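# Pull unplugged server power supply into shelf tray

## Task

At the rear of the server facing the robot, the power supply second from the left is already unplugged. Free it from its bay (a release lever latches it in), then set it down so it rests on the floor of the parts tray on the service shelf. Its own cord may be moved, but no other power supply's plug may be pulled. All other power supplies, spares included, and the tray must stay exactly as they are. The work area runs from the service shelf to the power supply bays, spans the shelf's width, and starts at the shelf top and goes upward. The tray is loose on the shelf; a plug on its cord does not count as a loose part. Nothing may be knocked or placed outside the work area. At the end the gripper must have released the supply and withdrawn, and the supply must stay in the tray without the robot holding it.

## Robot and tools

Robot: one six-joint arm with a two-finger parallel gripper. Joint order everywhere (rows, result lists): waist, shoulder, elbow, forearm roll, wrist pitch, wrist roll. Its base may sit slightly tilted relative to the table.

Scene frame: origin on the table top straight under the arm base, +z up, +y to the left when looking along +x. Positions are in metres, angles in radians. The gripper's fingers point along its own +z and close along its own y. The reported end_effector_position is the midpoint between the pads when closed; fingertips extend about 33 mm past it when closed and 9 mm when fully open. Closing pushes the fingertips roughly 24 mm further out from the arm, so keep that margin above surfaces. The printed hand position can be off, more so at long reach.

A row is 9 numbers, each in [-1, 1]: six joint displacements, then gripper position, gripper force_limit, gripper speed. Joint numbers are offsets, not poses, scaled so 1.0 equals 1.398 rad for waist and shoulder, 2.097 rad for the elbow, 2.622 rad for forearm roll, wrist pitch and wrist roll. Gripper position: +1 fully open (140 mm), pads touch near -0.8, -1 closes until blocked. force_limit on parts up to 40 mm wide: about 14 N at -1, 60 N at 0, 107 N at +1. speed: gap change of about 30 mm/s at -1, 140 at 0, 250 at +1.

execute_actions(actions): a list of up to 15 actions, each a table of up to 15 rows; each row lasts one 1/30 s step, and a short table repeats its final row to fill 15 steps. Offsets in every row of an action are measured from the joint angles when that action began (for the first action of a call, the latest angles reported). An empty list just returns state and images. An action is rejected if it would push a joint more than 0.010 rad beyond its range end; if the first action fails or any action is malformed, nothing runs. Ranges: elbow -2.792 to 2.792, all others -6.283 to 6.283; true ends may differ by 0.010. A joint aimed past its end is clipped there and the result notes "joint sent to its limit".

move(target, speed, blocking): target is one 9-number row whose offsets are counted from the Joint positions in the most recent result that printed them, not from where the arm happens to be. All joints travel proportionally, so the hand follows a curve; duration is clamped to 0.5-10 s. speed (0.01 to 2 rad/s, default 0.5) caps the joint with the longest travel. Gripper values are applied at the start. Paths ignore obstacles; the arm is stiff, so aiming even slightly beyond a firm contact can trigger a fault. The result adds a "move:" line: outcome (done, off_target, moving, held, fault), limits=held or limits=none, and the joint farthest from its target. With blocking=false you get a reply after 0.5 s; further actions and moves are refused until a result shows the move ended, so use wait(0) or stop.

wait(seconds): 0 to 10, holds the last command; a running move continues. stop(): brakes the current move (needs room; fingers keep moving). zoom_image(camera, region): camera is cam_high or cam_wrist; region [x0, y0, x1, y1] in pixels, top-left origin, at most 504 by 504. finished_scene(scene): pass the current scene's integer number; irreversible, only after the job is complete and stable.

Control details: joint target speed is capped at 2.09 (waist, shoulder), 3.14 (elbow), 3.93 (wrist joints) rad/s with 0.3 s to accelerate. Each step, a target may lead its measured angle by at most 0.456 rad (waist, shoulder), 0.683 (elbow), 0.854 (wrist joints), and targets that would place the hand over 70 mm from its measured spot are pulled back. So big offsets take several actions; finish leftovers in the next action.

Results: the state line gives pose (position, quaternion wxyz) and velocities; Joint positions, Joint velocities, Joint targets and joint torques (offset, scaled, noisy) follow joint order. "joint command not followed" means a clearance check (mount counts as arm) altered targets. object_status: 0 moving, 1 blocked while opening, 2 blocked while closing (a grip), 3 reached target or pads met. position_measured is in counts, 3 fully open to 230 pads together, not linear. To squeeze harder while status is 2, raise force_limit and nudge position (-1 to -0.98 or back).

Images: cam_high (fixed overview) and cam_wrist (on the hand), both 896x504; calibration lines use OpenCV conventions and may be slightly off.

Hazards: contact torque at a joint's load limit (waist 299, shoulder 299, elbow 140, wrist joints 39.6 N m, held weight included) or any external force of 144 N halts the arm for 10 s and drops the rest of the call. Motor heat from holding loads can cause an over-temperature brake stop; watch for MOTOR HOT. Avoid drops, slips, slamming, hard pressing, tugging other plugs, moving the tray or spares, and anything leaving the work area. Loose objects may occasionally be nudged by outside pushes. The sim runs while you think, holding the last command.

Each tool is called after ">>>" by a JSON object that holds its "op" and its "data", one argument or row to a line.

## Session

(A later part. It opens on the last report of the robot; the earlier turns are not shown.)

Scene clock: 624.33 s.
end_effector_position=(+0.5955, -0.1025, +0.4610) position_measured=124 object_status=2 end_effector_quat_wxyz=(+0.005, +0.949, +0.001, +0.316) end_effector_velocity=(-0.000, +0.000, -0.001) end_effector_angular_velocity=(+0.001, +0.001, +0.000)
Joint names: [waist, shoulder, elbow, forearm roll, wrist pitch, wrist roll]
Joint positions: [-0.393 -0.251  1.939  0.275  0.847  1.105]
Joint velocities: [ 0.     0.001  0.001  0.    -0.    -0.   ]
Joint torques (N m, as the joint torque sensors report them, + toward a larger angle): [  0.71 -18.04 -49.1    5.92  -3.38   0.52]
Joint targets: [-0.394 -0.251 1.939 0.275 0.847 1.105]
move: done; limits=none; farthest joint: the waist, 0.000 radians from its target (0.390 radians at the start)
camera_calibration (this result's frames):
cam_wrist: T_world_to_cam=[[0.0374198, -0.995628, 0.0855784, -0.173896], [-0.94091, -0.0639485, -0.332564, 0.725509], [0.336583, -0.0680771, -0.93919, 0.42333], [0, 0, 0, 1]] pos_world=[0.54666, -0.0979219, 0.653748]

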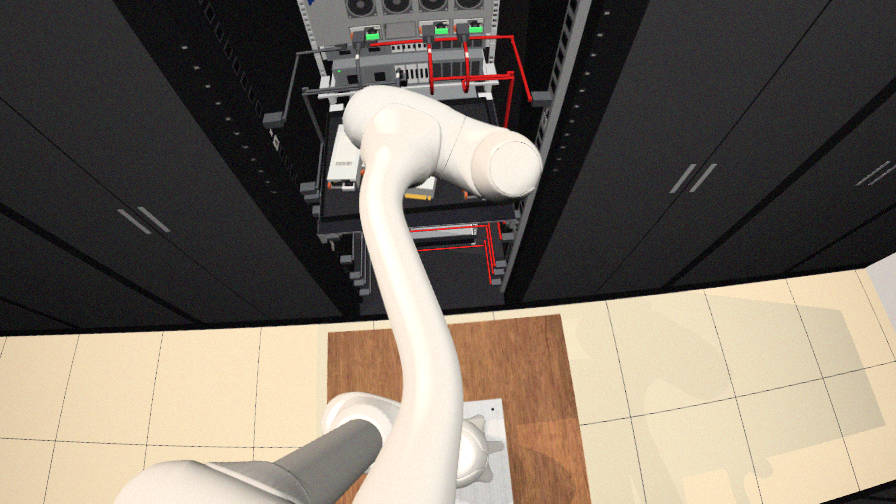

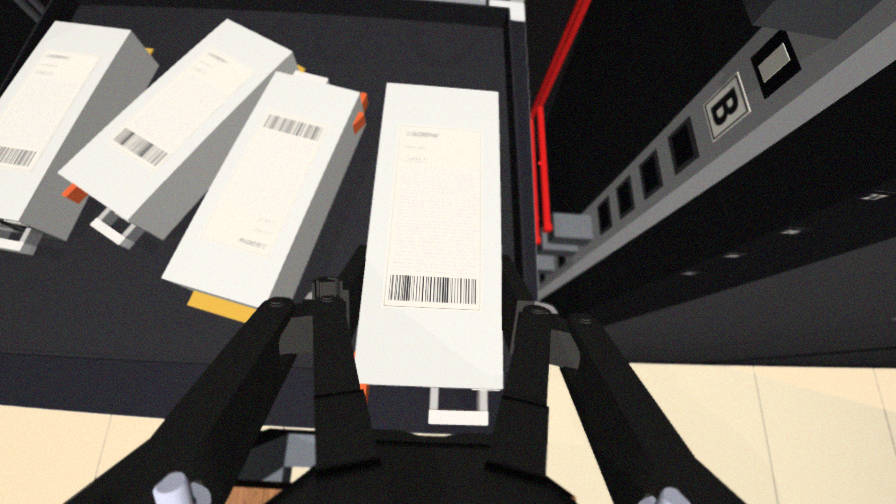

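>>> {"op": "zoom_image", "data": {
  "camera": "cam_wrist",
  "region": [330, 0, 600, 320]
}}

Region (330, 0, 600, 320) of cam_wrist's 896x504 image, scaled by 1.575, with more detail than that image has; it fills the left 425 columns of this view, and the rest is white.

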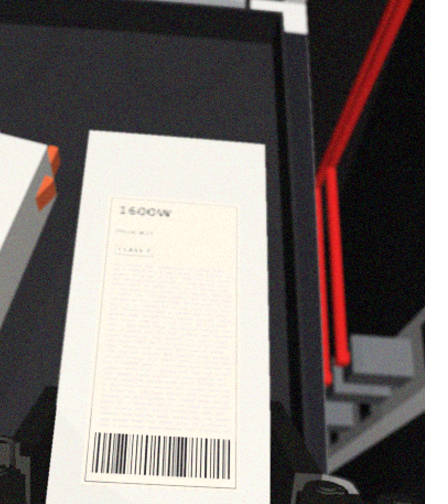

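>>> {"op": "move", "data": {
  "target": [0.03555, 0.08963, -0.01664, -0.0054, -0.03819, 0.0124, -1, 0.8, -1],
  "speed": 0.1
}}

Scene clock: 652.63 s.
end_effector_position=(+0.6650, -0.1030, +0.4250) position_measured=124 object_status=2 end_effector_quat_wxyz=(+0.004, +0.949, +0.001, +0.316) end_effector_velocity=(+0.000, +0.000, -0.000) end_effector_angular_velocity=(+0.002, -0.001, -0.001)
Joint names: [waist, shoulder, elbow, forearm roll, wrist pitch, wrist roll]
Joint positions: [-0.344 -0.126  1.904  0.261  0.747  1.138]
Joint velocities: [-0.     0.     0.     0.002 -0.001  0.001]
Joint torques (N m, as the joint torque sensors report them, + toward a larger angle): [ -1.53 -31.5  -49.07   5.75  -3.77   0.43]
Joint targets: [-0.344 -0.126 1.904 0.261 0.747 1.138]
move: done; limits=none; farthest joint: the waist, 0.000 radians from its target (0.050 radians at the start)
camera_calibration (this result's frames):
cam_wrist: T_world_to_cam=[[0.0374565, -0.995672, 0.0850516, -0.173735], [-0.940841, -0.0638206, -0.332784, 0.77894], [0.336772, -0.0675551, -0.93916, 0.366069], [0, 0, 0, 1]] pos_world=[0.616084, -0.0985408, 0.617793]

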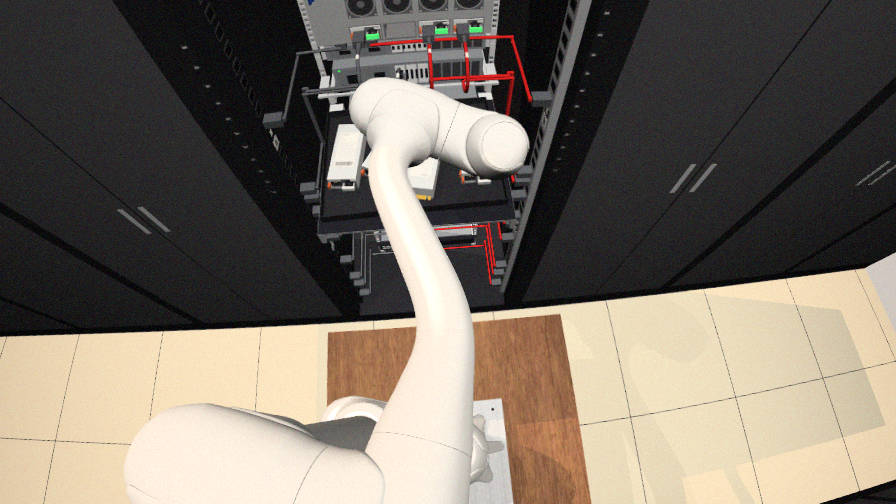

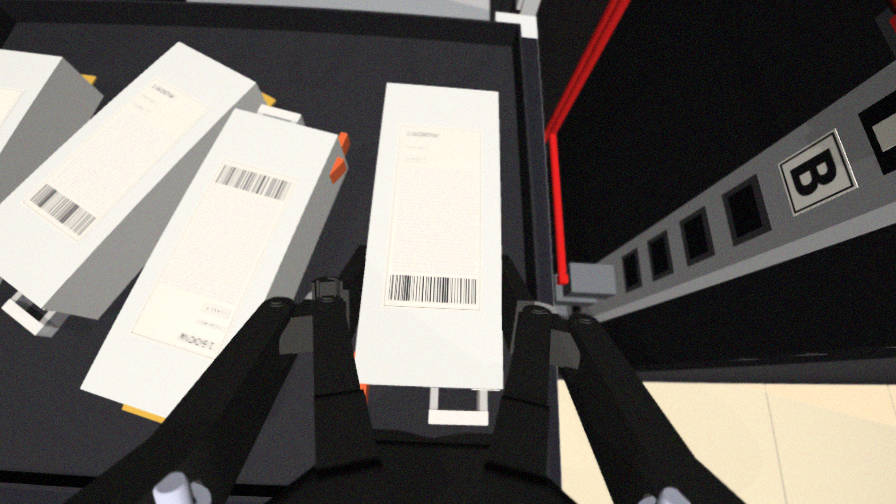

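>>> {"op": "execute_actions", "data": {
  "actions": []
}}

Scene clock: 671.37 s.
end_effector_position=(+0.6650, -0.1030, +0.4250) position_measured=124 object_status=2 end_effector_quat_wxyz=(+0.004, +0.949, +0.001, +0.316) end_effector_velocity=(+0.001, +0.000, +0.001) end_effector_angular_velocity=(+0.002, -0.002, -0.001)
Joint names: [waist, shoulder, elbow, forearm roll, wrist pitch, wrist roll]
Joint positions: [-0.344 -0.126  1.904  0.261  0.747  1.138]
Joint velocities: [-0.     0.    -0.001  0.003 -0.001  0.   ]
Joint torques (N m, as the joint torque sensors report them, + toward a larger angle): [ -0.02 -31.74 -49.5    5.54  -3.63   0.54]
Joint targets: [-0.344 -0.126 1.904 0.261 0.747 1.138]
camera_calibration (this result's frames):
cam_wrist: T_world_to_cam=[[0.0374619, -0.995673, 0.0850433, -0.173734], [-0.94085, -0.0638209, -0.332757, 0.778938], [0.336745, -0.0675474, -0.93917, 0.366064], [0, 0, 0, 1]] pos_world=[0.616102, -0.0985426, 0.617768]

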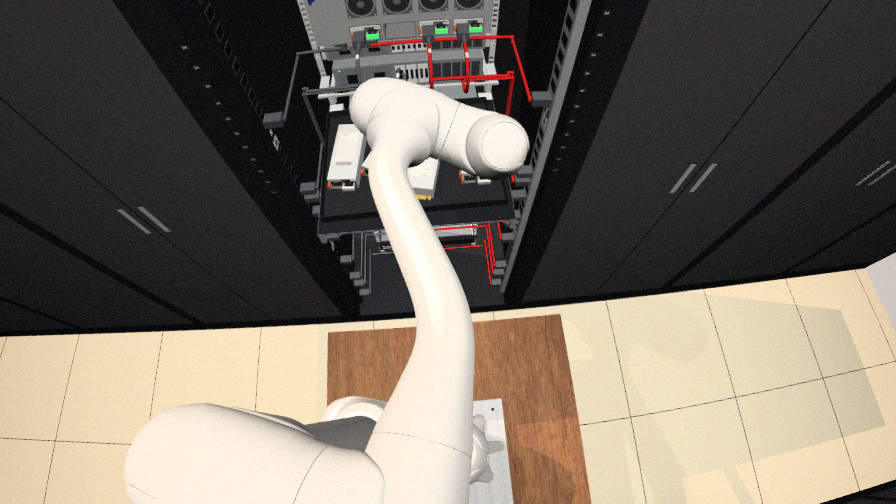

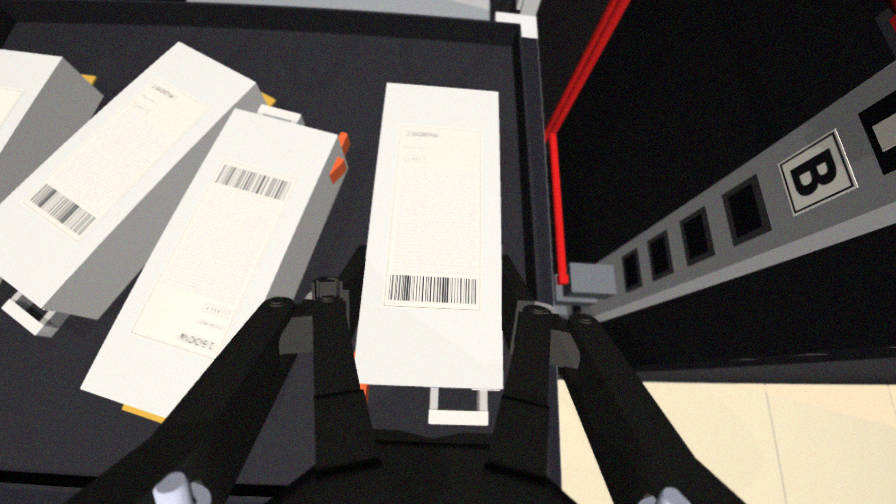

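>>> {"op": "move", "data": {
  "target": [0, 0.00309, 0.0087, 0.00229, -0.00824, -0.00183, -1, 0.8, -1],
  "speed": 0.03
}}

Scene clock: 676.67 s.
end_effector_position=(+0.6647, -0.1031, +0.4130) position_measured=124 object_status=2 end_effector_quat_wxyz=(+0.004, +0.949, -0.000, +0.316) end_effector_velocity=(-0.001, +0.001, -0.001) end_effector_angular_velocity=(+0.001, +0.002, +0.001)
Joint names: [waist, shoulder, elbow, forearm roll, wrist pitch, wrist roll]
Joint positions: [-0.344 -0.122  1.923  0.267  0.725  1.133]
Joint velocities: [0.001 0.    0.001 0.    0.001 0.   ]
Joint torques (N m, as the joint torque sensors report them, + toward a larger angle): [ -0.67 -32.62 -48.66   5.64  -3.52   0.41]
Joint targets: [-0.344 -0.122 1.923 0.267 0.725 1.133]
move: done; limits=none; farthest joint: the waist, 0.000 radians from its target (0.000 radians at the start)
camera_calibration (this result's frames):
cam_wrist: T_world_to_cam=[[0.0344835, -0.995948, 0.0830596, -0.170047], [-0.941125, -0.0603259, -0.332632, 0.775157], [0.336294, -0.0666992, -0.939392, 0.355332], [0, 0, 0, 1]] pos_world=[0.615888, -0.0988957, 0.605762]

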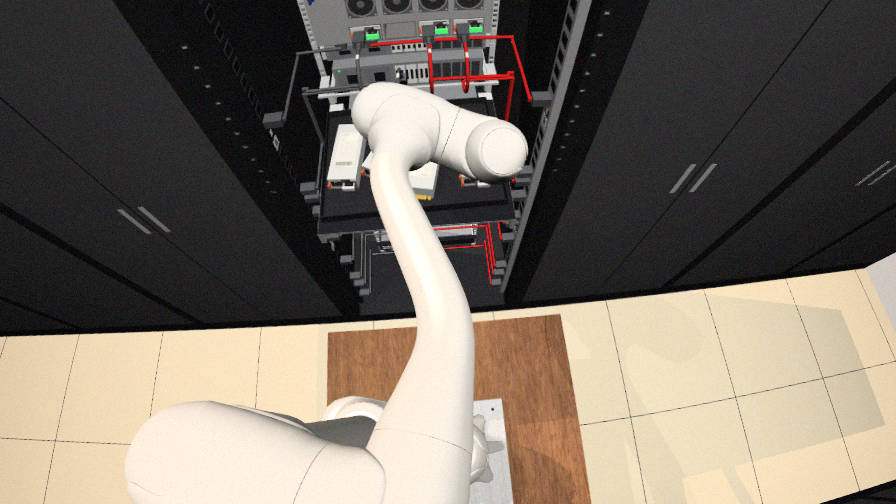

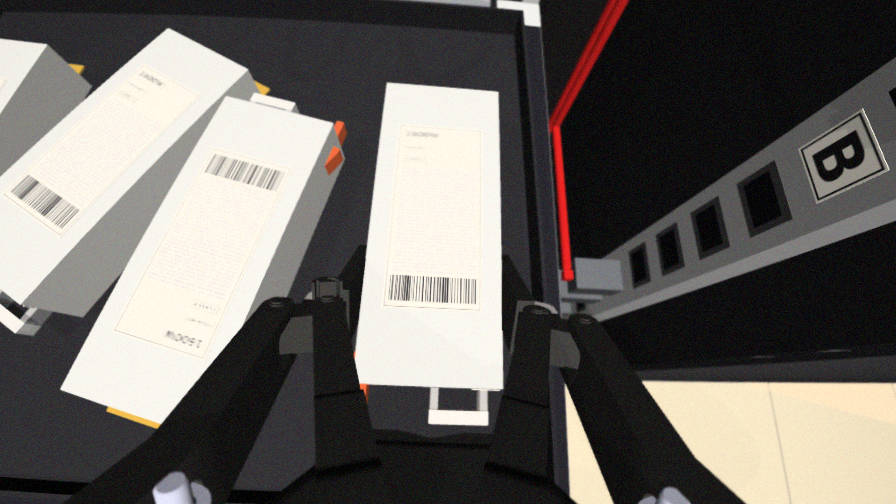

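>>> {"op": "move", "data": {
  "target": [0, 0.00077, 0.00218, 0.00057, -0.00206, -0.00046, -1, 0.8, -1],
  "speed": 0.01
}}

Scene clock: 679.43 s.
end_effector_position=(+0.6646, -0.1031, +0.4100) position_measured=124 object_status=2 end_effector_quat_wxyz=(+0.004, +0.949, -0.001, +0.316) end_effector_velocity=(-0.000, -0.001, +0.001) end_effector_angular_velocity=(-0.000, -0.001, -0.001)
Joint names: [waist, shoulder, elbow, forearm roll, wrist pitch, wrist roll]
Joint positions: [-0.344 -0.121  1.927  0.268  0.72   1.132]
Joint velocities: [-0.001 -0.001 -0.001 -0.     0.002 -0.   ]
Joint torques (N m, as the joint torque sensors report them, + toward a larger angle): [ -1.35 -31.97 -48.49   5.66  -3.86   0.38]
Joint targets: [-0.344 -0.121 1.927 0.268 0.720 1.132]
move: done; limits=none; farthest joint: the waist, 0.000 radians from its target (0.000 radians at the start)
camera_calibration (this result's frames):
cam_wrist: T_world_to_cam=[[0.0337129, -0.996013, 0.0825971, -0.169129], [-0.941201, -0.0594376, -0.332578, 0.774163], [0.336161, -0.0665283, -0.939452, 0.352679], [0, 0, 0, 1]] pos_world=[0.615788, -0.0989769, 0.602764]

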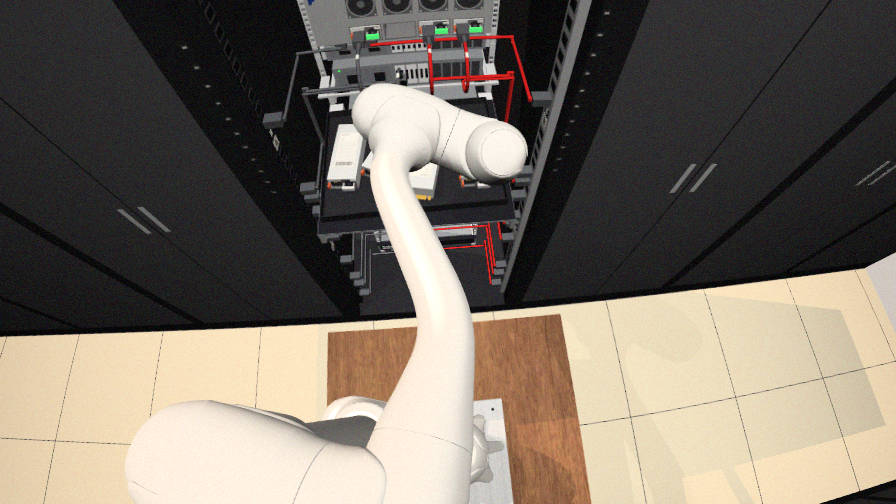

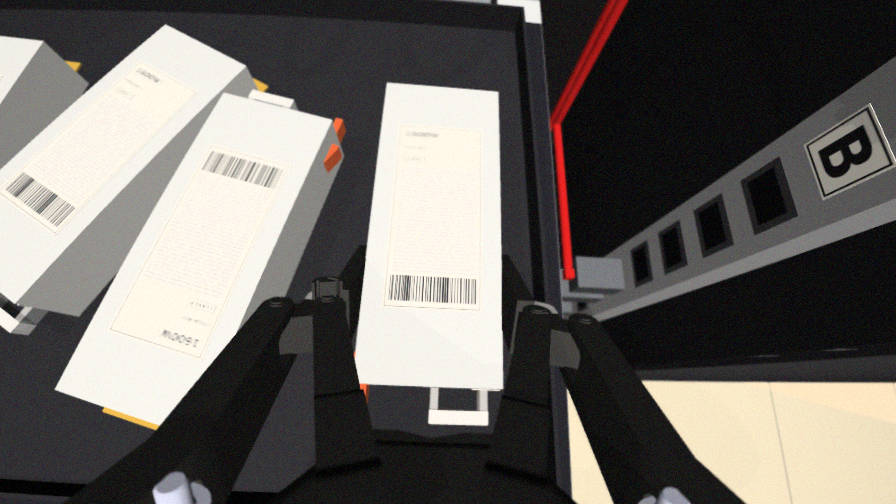

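>>> {"op": "move", "data": {
  "target": [0, 0.00052, 0.00145, 0.0002, -0.00137, -0.0002, -1, 0.8, -1],
  "speed": 0.01
}}

Scene clock: 682.57 s.
end_effector_position=(+0.6645, -0.1032, +0.4080) position_measured=124 object_status=2 end_effector_quat_wxyz=(+0.004, +0.949, -0.001, +0.316) end_effector_velocity=(-0.001, -0.000, -0.003) end_effector_angular_velocity=(-0.001, +0.005, +0.002)
Joint names: [waist, shoulder, elbow, forearm roll, wrist pitch, wrist roll]
Joint positions: [-0.344 -0.12   1.93   0.269  0.716  1.131]
Joint velocities: [ 0.     0.001  0.002 -0.002  0.001 -0.001]
Joint torques (N m, as the joint torque sensors report them, + toward a larger angle): [ -2.33 -16.57 -38.76   4.13  -1.71   0.19]
Joint targets: [-0.344 -0.120 1.930 0.269 0.716 1.131]
move: done; limits=none; farthest joint: the waist, 0.000 radians from its target (0.000 radians at the start)
camera_calibration (this result's frames):
cam_wrist: T_world_to_cam=[[0.0330708, -0.996036, 0.0825708, -0.168646], [-0.941249, -0.05882, -0.33255, 0.773523], [0.336089, -0.066722, -0.939464, 0.35093], [0, 0, 0, 1]] pos_world=[0.615712, -0.099064, 0.600847]

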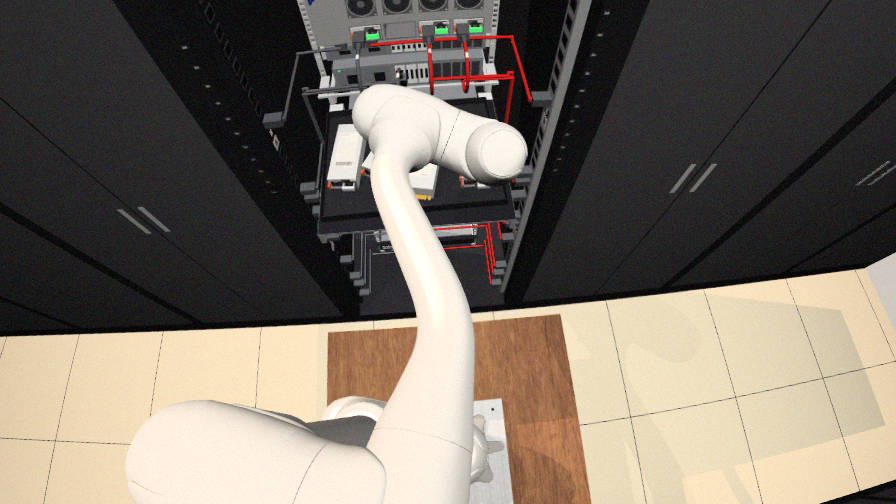

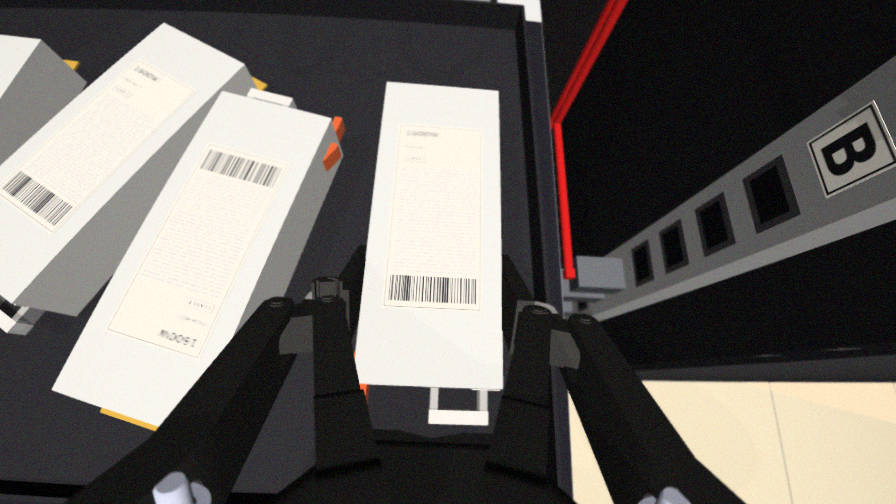

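Contact made. Open the gripper.

>>> {"op": "move", "data": {
  "target": [0, 0, 0, 0, 0, 0, 0.22, 0, -1],
  "speed": 0.01
}}

Scene clock: 684.70 s.
end_effector_position=(+0.6645, -0.1033, +0.4079) position_measured=101 object_status=0 end_effector_quat_wxyz=(+0.004, +0.949, -0.001, +0.316) end_effector_velocity=(-0.001, +0.001, -0.000) end_effector_angular_velocity=(+0.001, +0.002, +0.001)
Joint names: [waist, shoulder, elbow, forearm roll, wrist pitch, wrist roll]
Joint positions: [-0.344 -0.12   1.93   0.269  0.716  1.131]
Joint velocities: [ 0.    -0.001  0.001  0.001  0.002 -0.   ]
Joint torques (N m, as the joint torque sensors report them, + toward a larger angle): [ -0.65 -25.66 -42.1    4.91  -1.89   0.63]
Joint targets: [-0.344 -0.120 1.930 0.269 0.716 1.131]
move: done; limits=none; farthest joint: the waist, 0.000 radians from its target (0.000 radians at the start)
camera_calibration (this result's frames):
cam_wrist: T_world_to_cam=[[0.0331008, -0.996039, 0.0825313, -0.168646], [-0.941322, -0.0588203, -0.332344, 0.773439], [0.335882, -0.0666877, -0.93954, 0.350956], [0, 0, 0, 1]] pos_world=[0.615758, -0.0990798, 0.600704]

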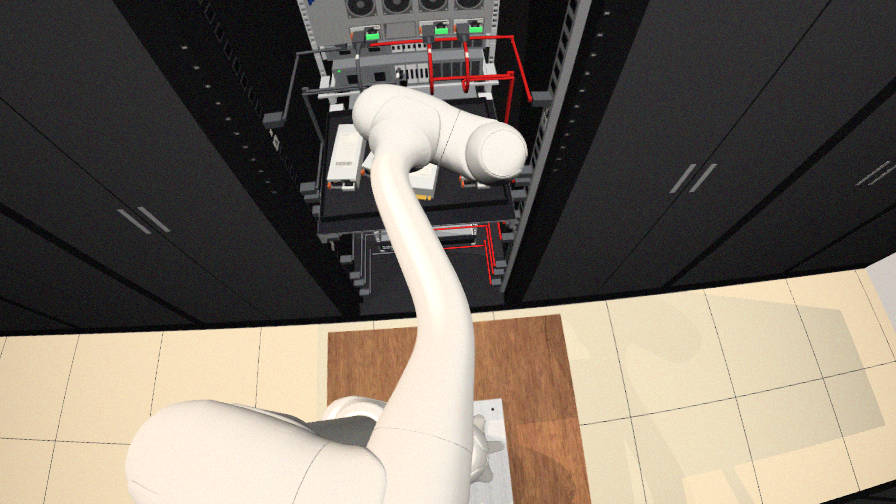

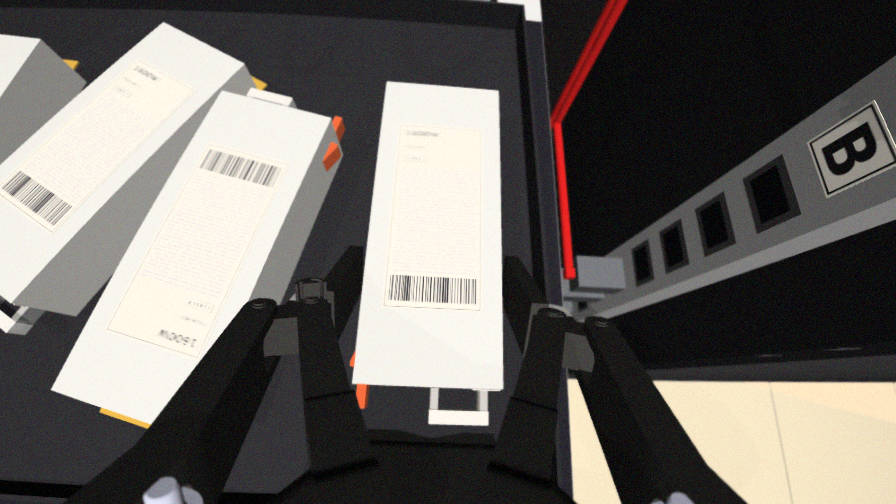

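>>> {"op": "move", "data": {
  "target": [0, -0.0129, -0.0362, -0.0085, 0.0343, 0.0068, 0.22, 0, -1],
  "speed": 0.12
}}

Scene clock: 693.67 s.
end_effector_position=(+0.6644, -0.1022, +0.4583) position_measured=101 object_status=3 end_effector_quat_wxyz=(+0.006, +0.948, +0.006, +0.317) end_effector_velocity=(-0.001, +0.001, -0.001) end_effector_angular_velocity=(+0.002, +0.001, -0.000)
Joint names: [waist, shoulder, elbow, forearm roll, wrist pitch, wrist roll]
Joint positions: [-0.344 -0.138  1.854  0.246  0.806  1.149]
Joint velocities: [ 0.    -0.001  0.002  0.002  0.001  0.001]
Joint torques (N m, as the joint torque sensors report them, + toward a larger angle): [ -1.08 -23.56 -43.16   4.99  -1.78   0.48]
Joint targets: [-0.344 -0.138 1.854 0.246 0.806 1.149]
move: done; limits=none; farthest joint: the waist, 0.000 radians from its target (0.000 radians at the start)
camera_calibration (this result's frames):
cam_wrist: T_world_to_cam=[[0.0455921, -0.994869, 0.0903166, -0.183502], [-0.939976, -0.0733314, -0.333268, 0.78826], [0.338181, -0.0697011, -0.938496, 0.396077], [0, 0, 0, 1]] pos_world=[0.615366, -0.0971494, 0.650992]

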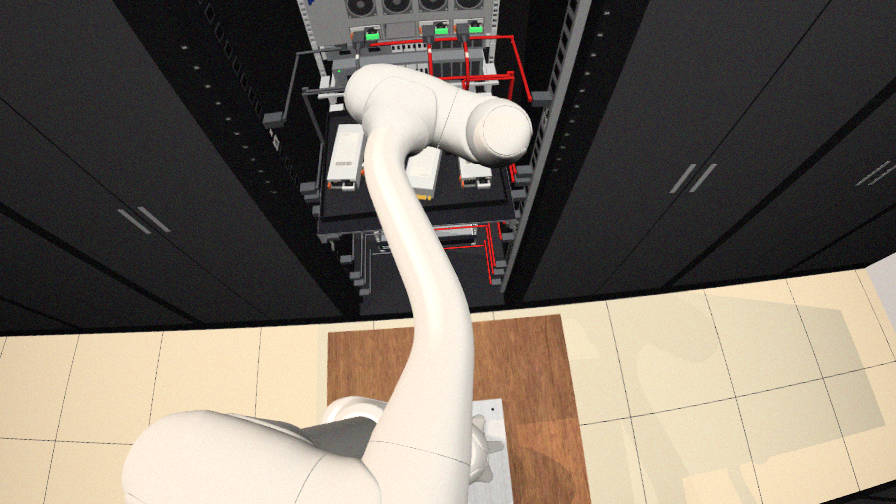

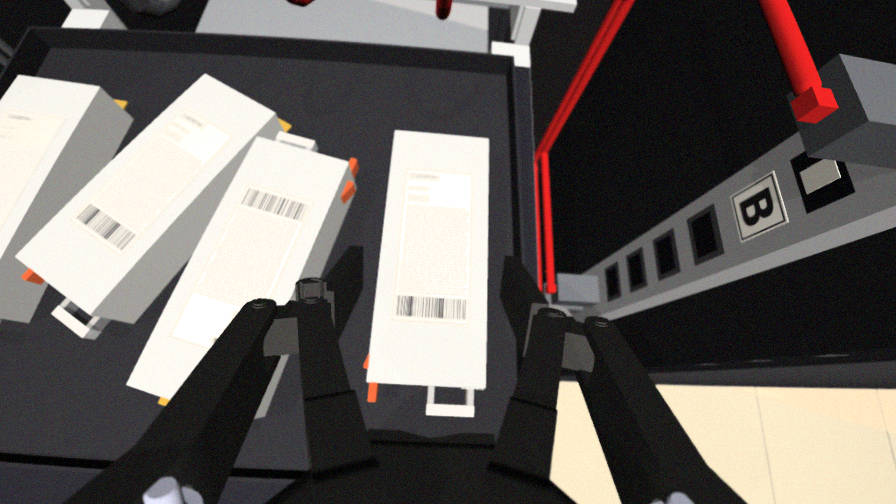

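>>> {"op": "move", "data": {
  "target": [0, -0.25, 0.05, 0, 0, 0, 0.22, 0, -1],
  "speed": 0.4
}}

Scene clock: 697.83 s.
end_effector_position=(+0.5282, -0.0594, +0.5843) position_measured=101 object_status=3 end_effector_quat_wxyz=(+0.040, +0.904, +0.018, +0.425) end_effector_velocity=(+0.000, +0.000, +0.001) end_effector_angular_velocity=(-0.000, -0.001, +0.000)
Joint names: [waist, shoulder, elbow, forearm roll, wrist pitch, wrist roll]
Joint positions: [-0.344 -0.487  1.959  0.246  0.806  1.149]
Joint velocities: [ 0.001 -0.    -0.001 -0.     0.     0.001]
Joint torques (N m, as the joint torque sensors report them, + toward a larger angle): [  0.93   9.45 -42.88   5.12  -2.13   0.45]
Joint targets: [-0.344 -0.487 1.959 0.246 0.806 1.149]
move: done; limits=none; farthest joint: the waist, 0.000 radians from its target (0.000 radians at the start)
camera_calibration (this result's frames):
cam_wrist: T_world_to_cam=[[0.0171969, -0.985493, 0.168843, -0.176442], [-0.837679, -0.106398, -0.535699, 0.767586], [0.545892, -0.132224, -0.827357, 0.385053], [0, 0, 0, 1]] pos_world=[0.435828, -0.041299, 0.759562]

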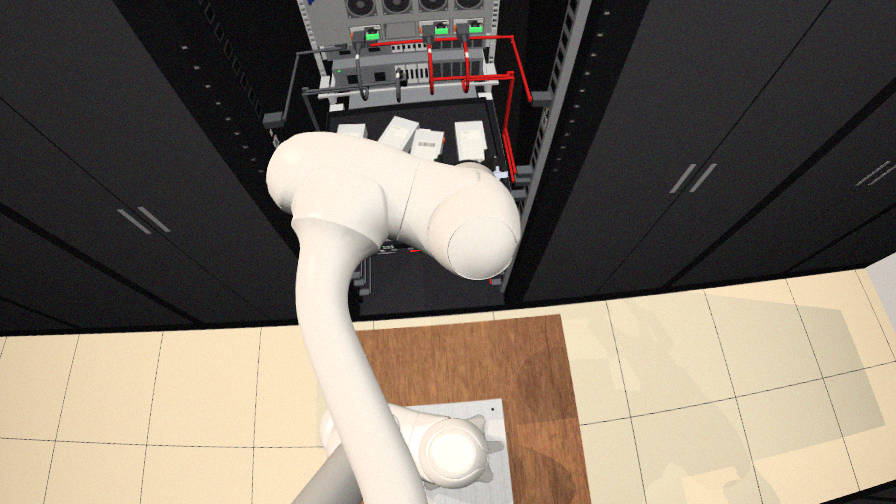

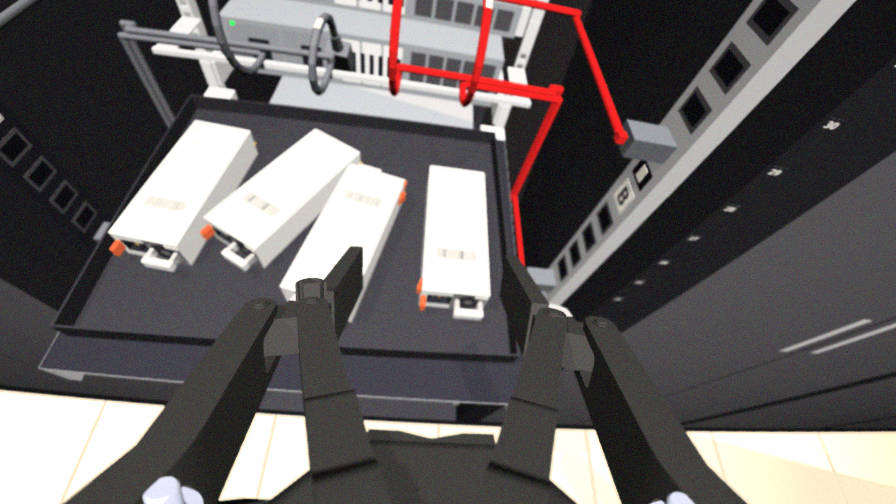

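The PSU is lying on the tray floor and the arm is clear.

>>> {"op": "finished_scene", "data": {
  "scene": 1
}}

The scene is finished: the task was done.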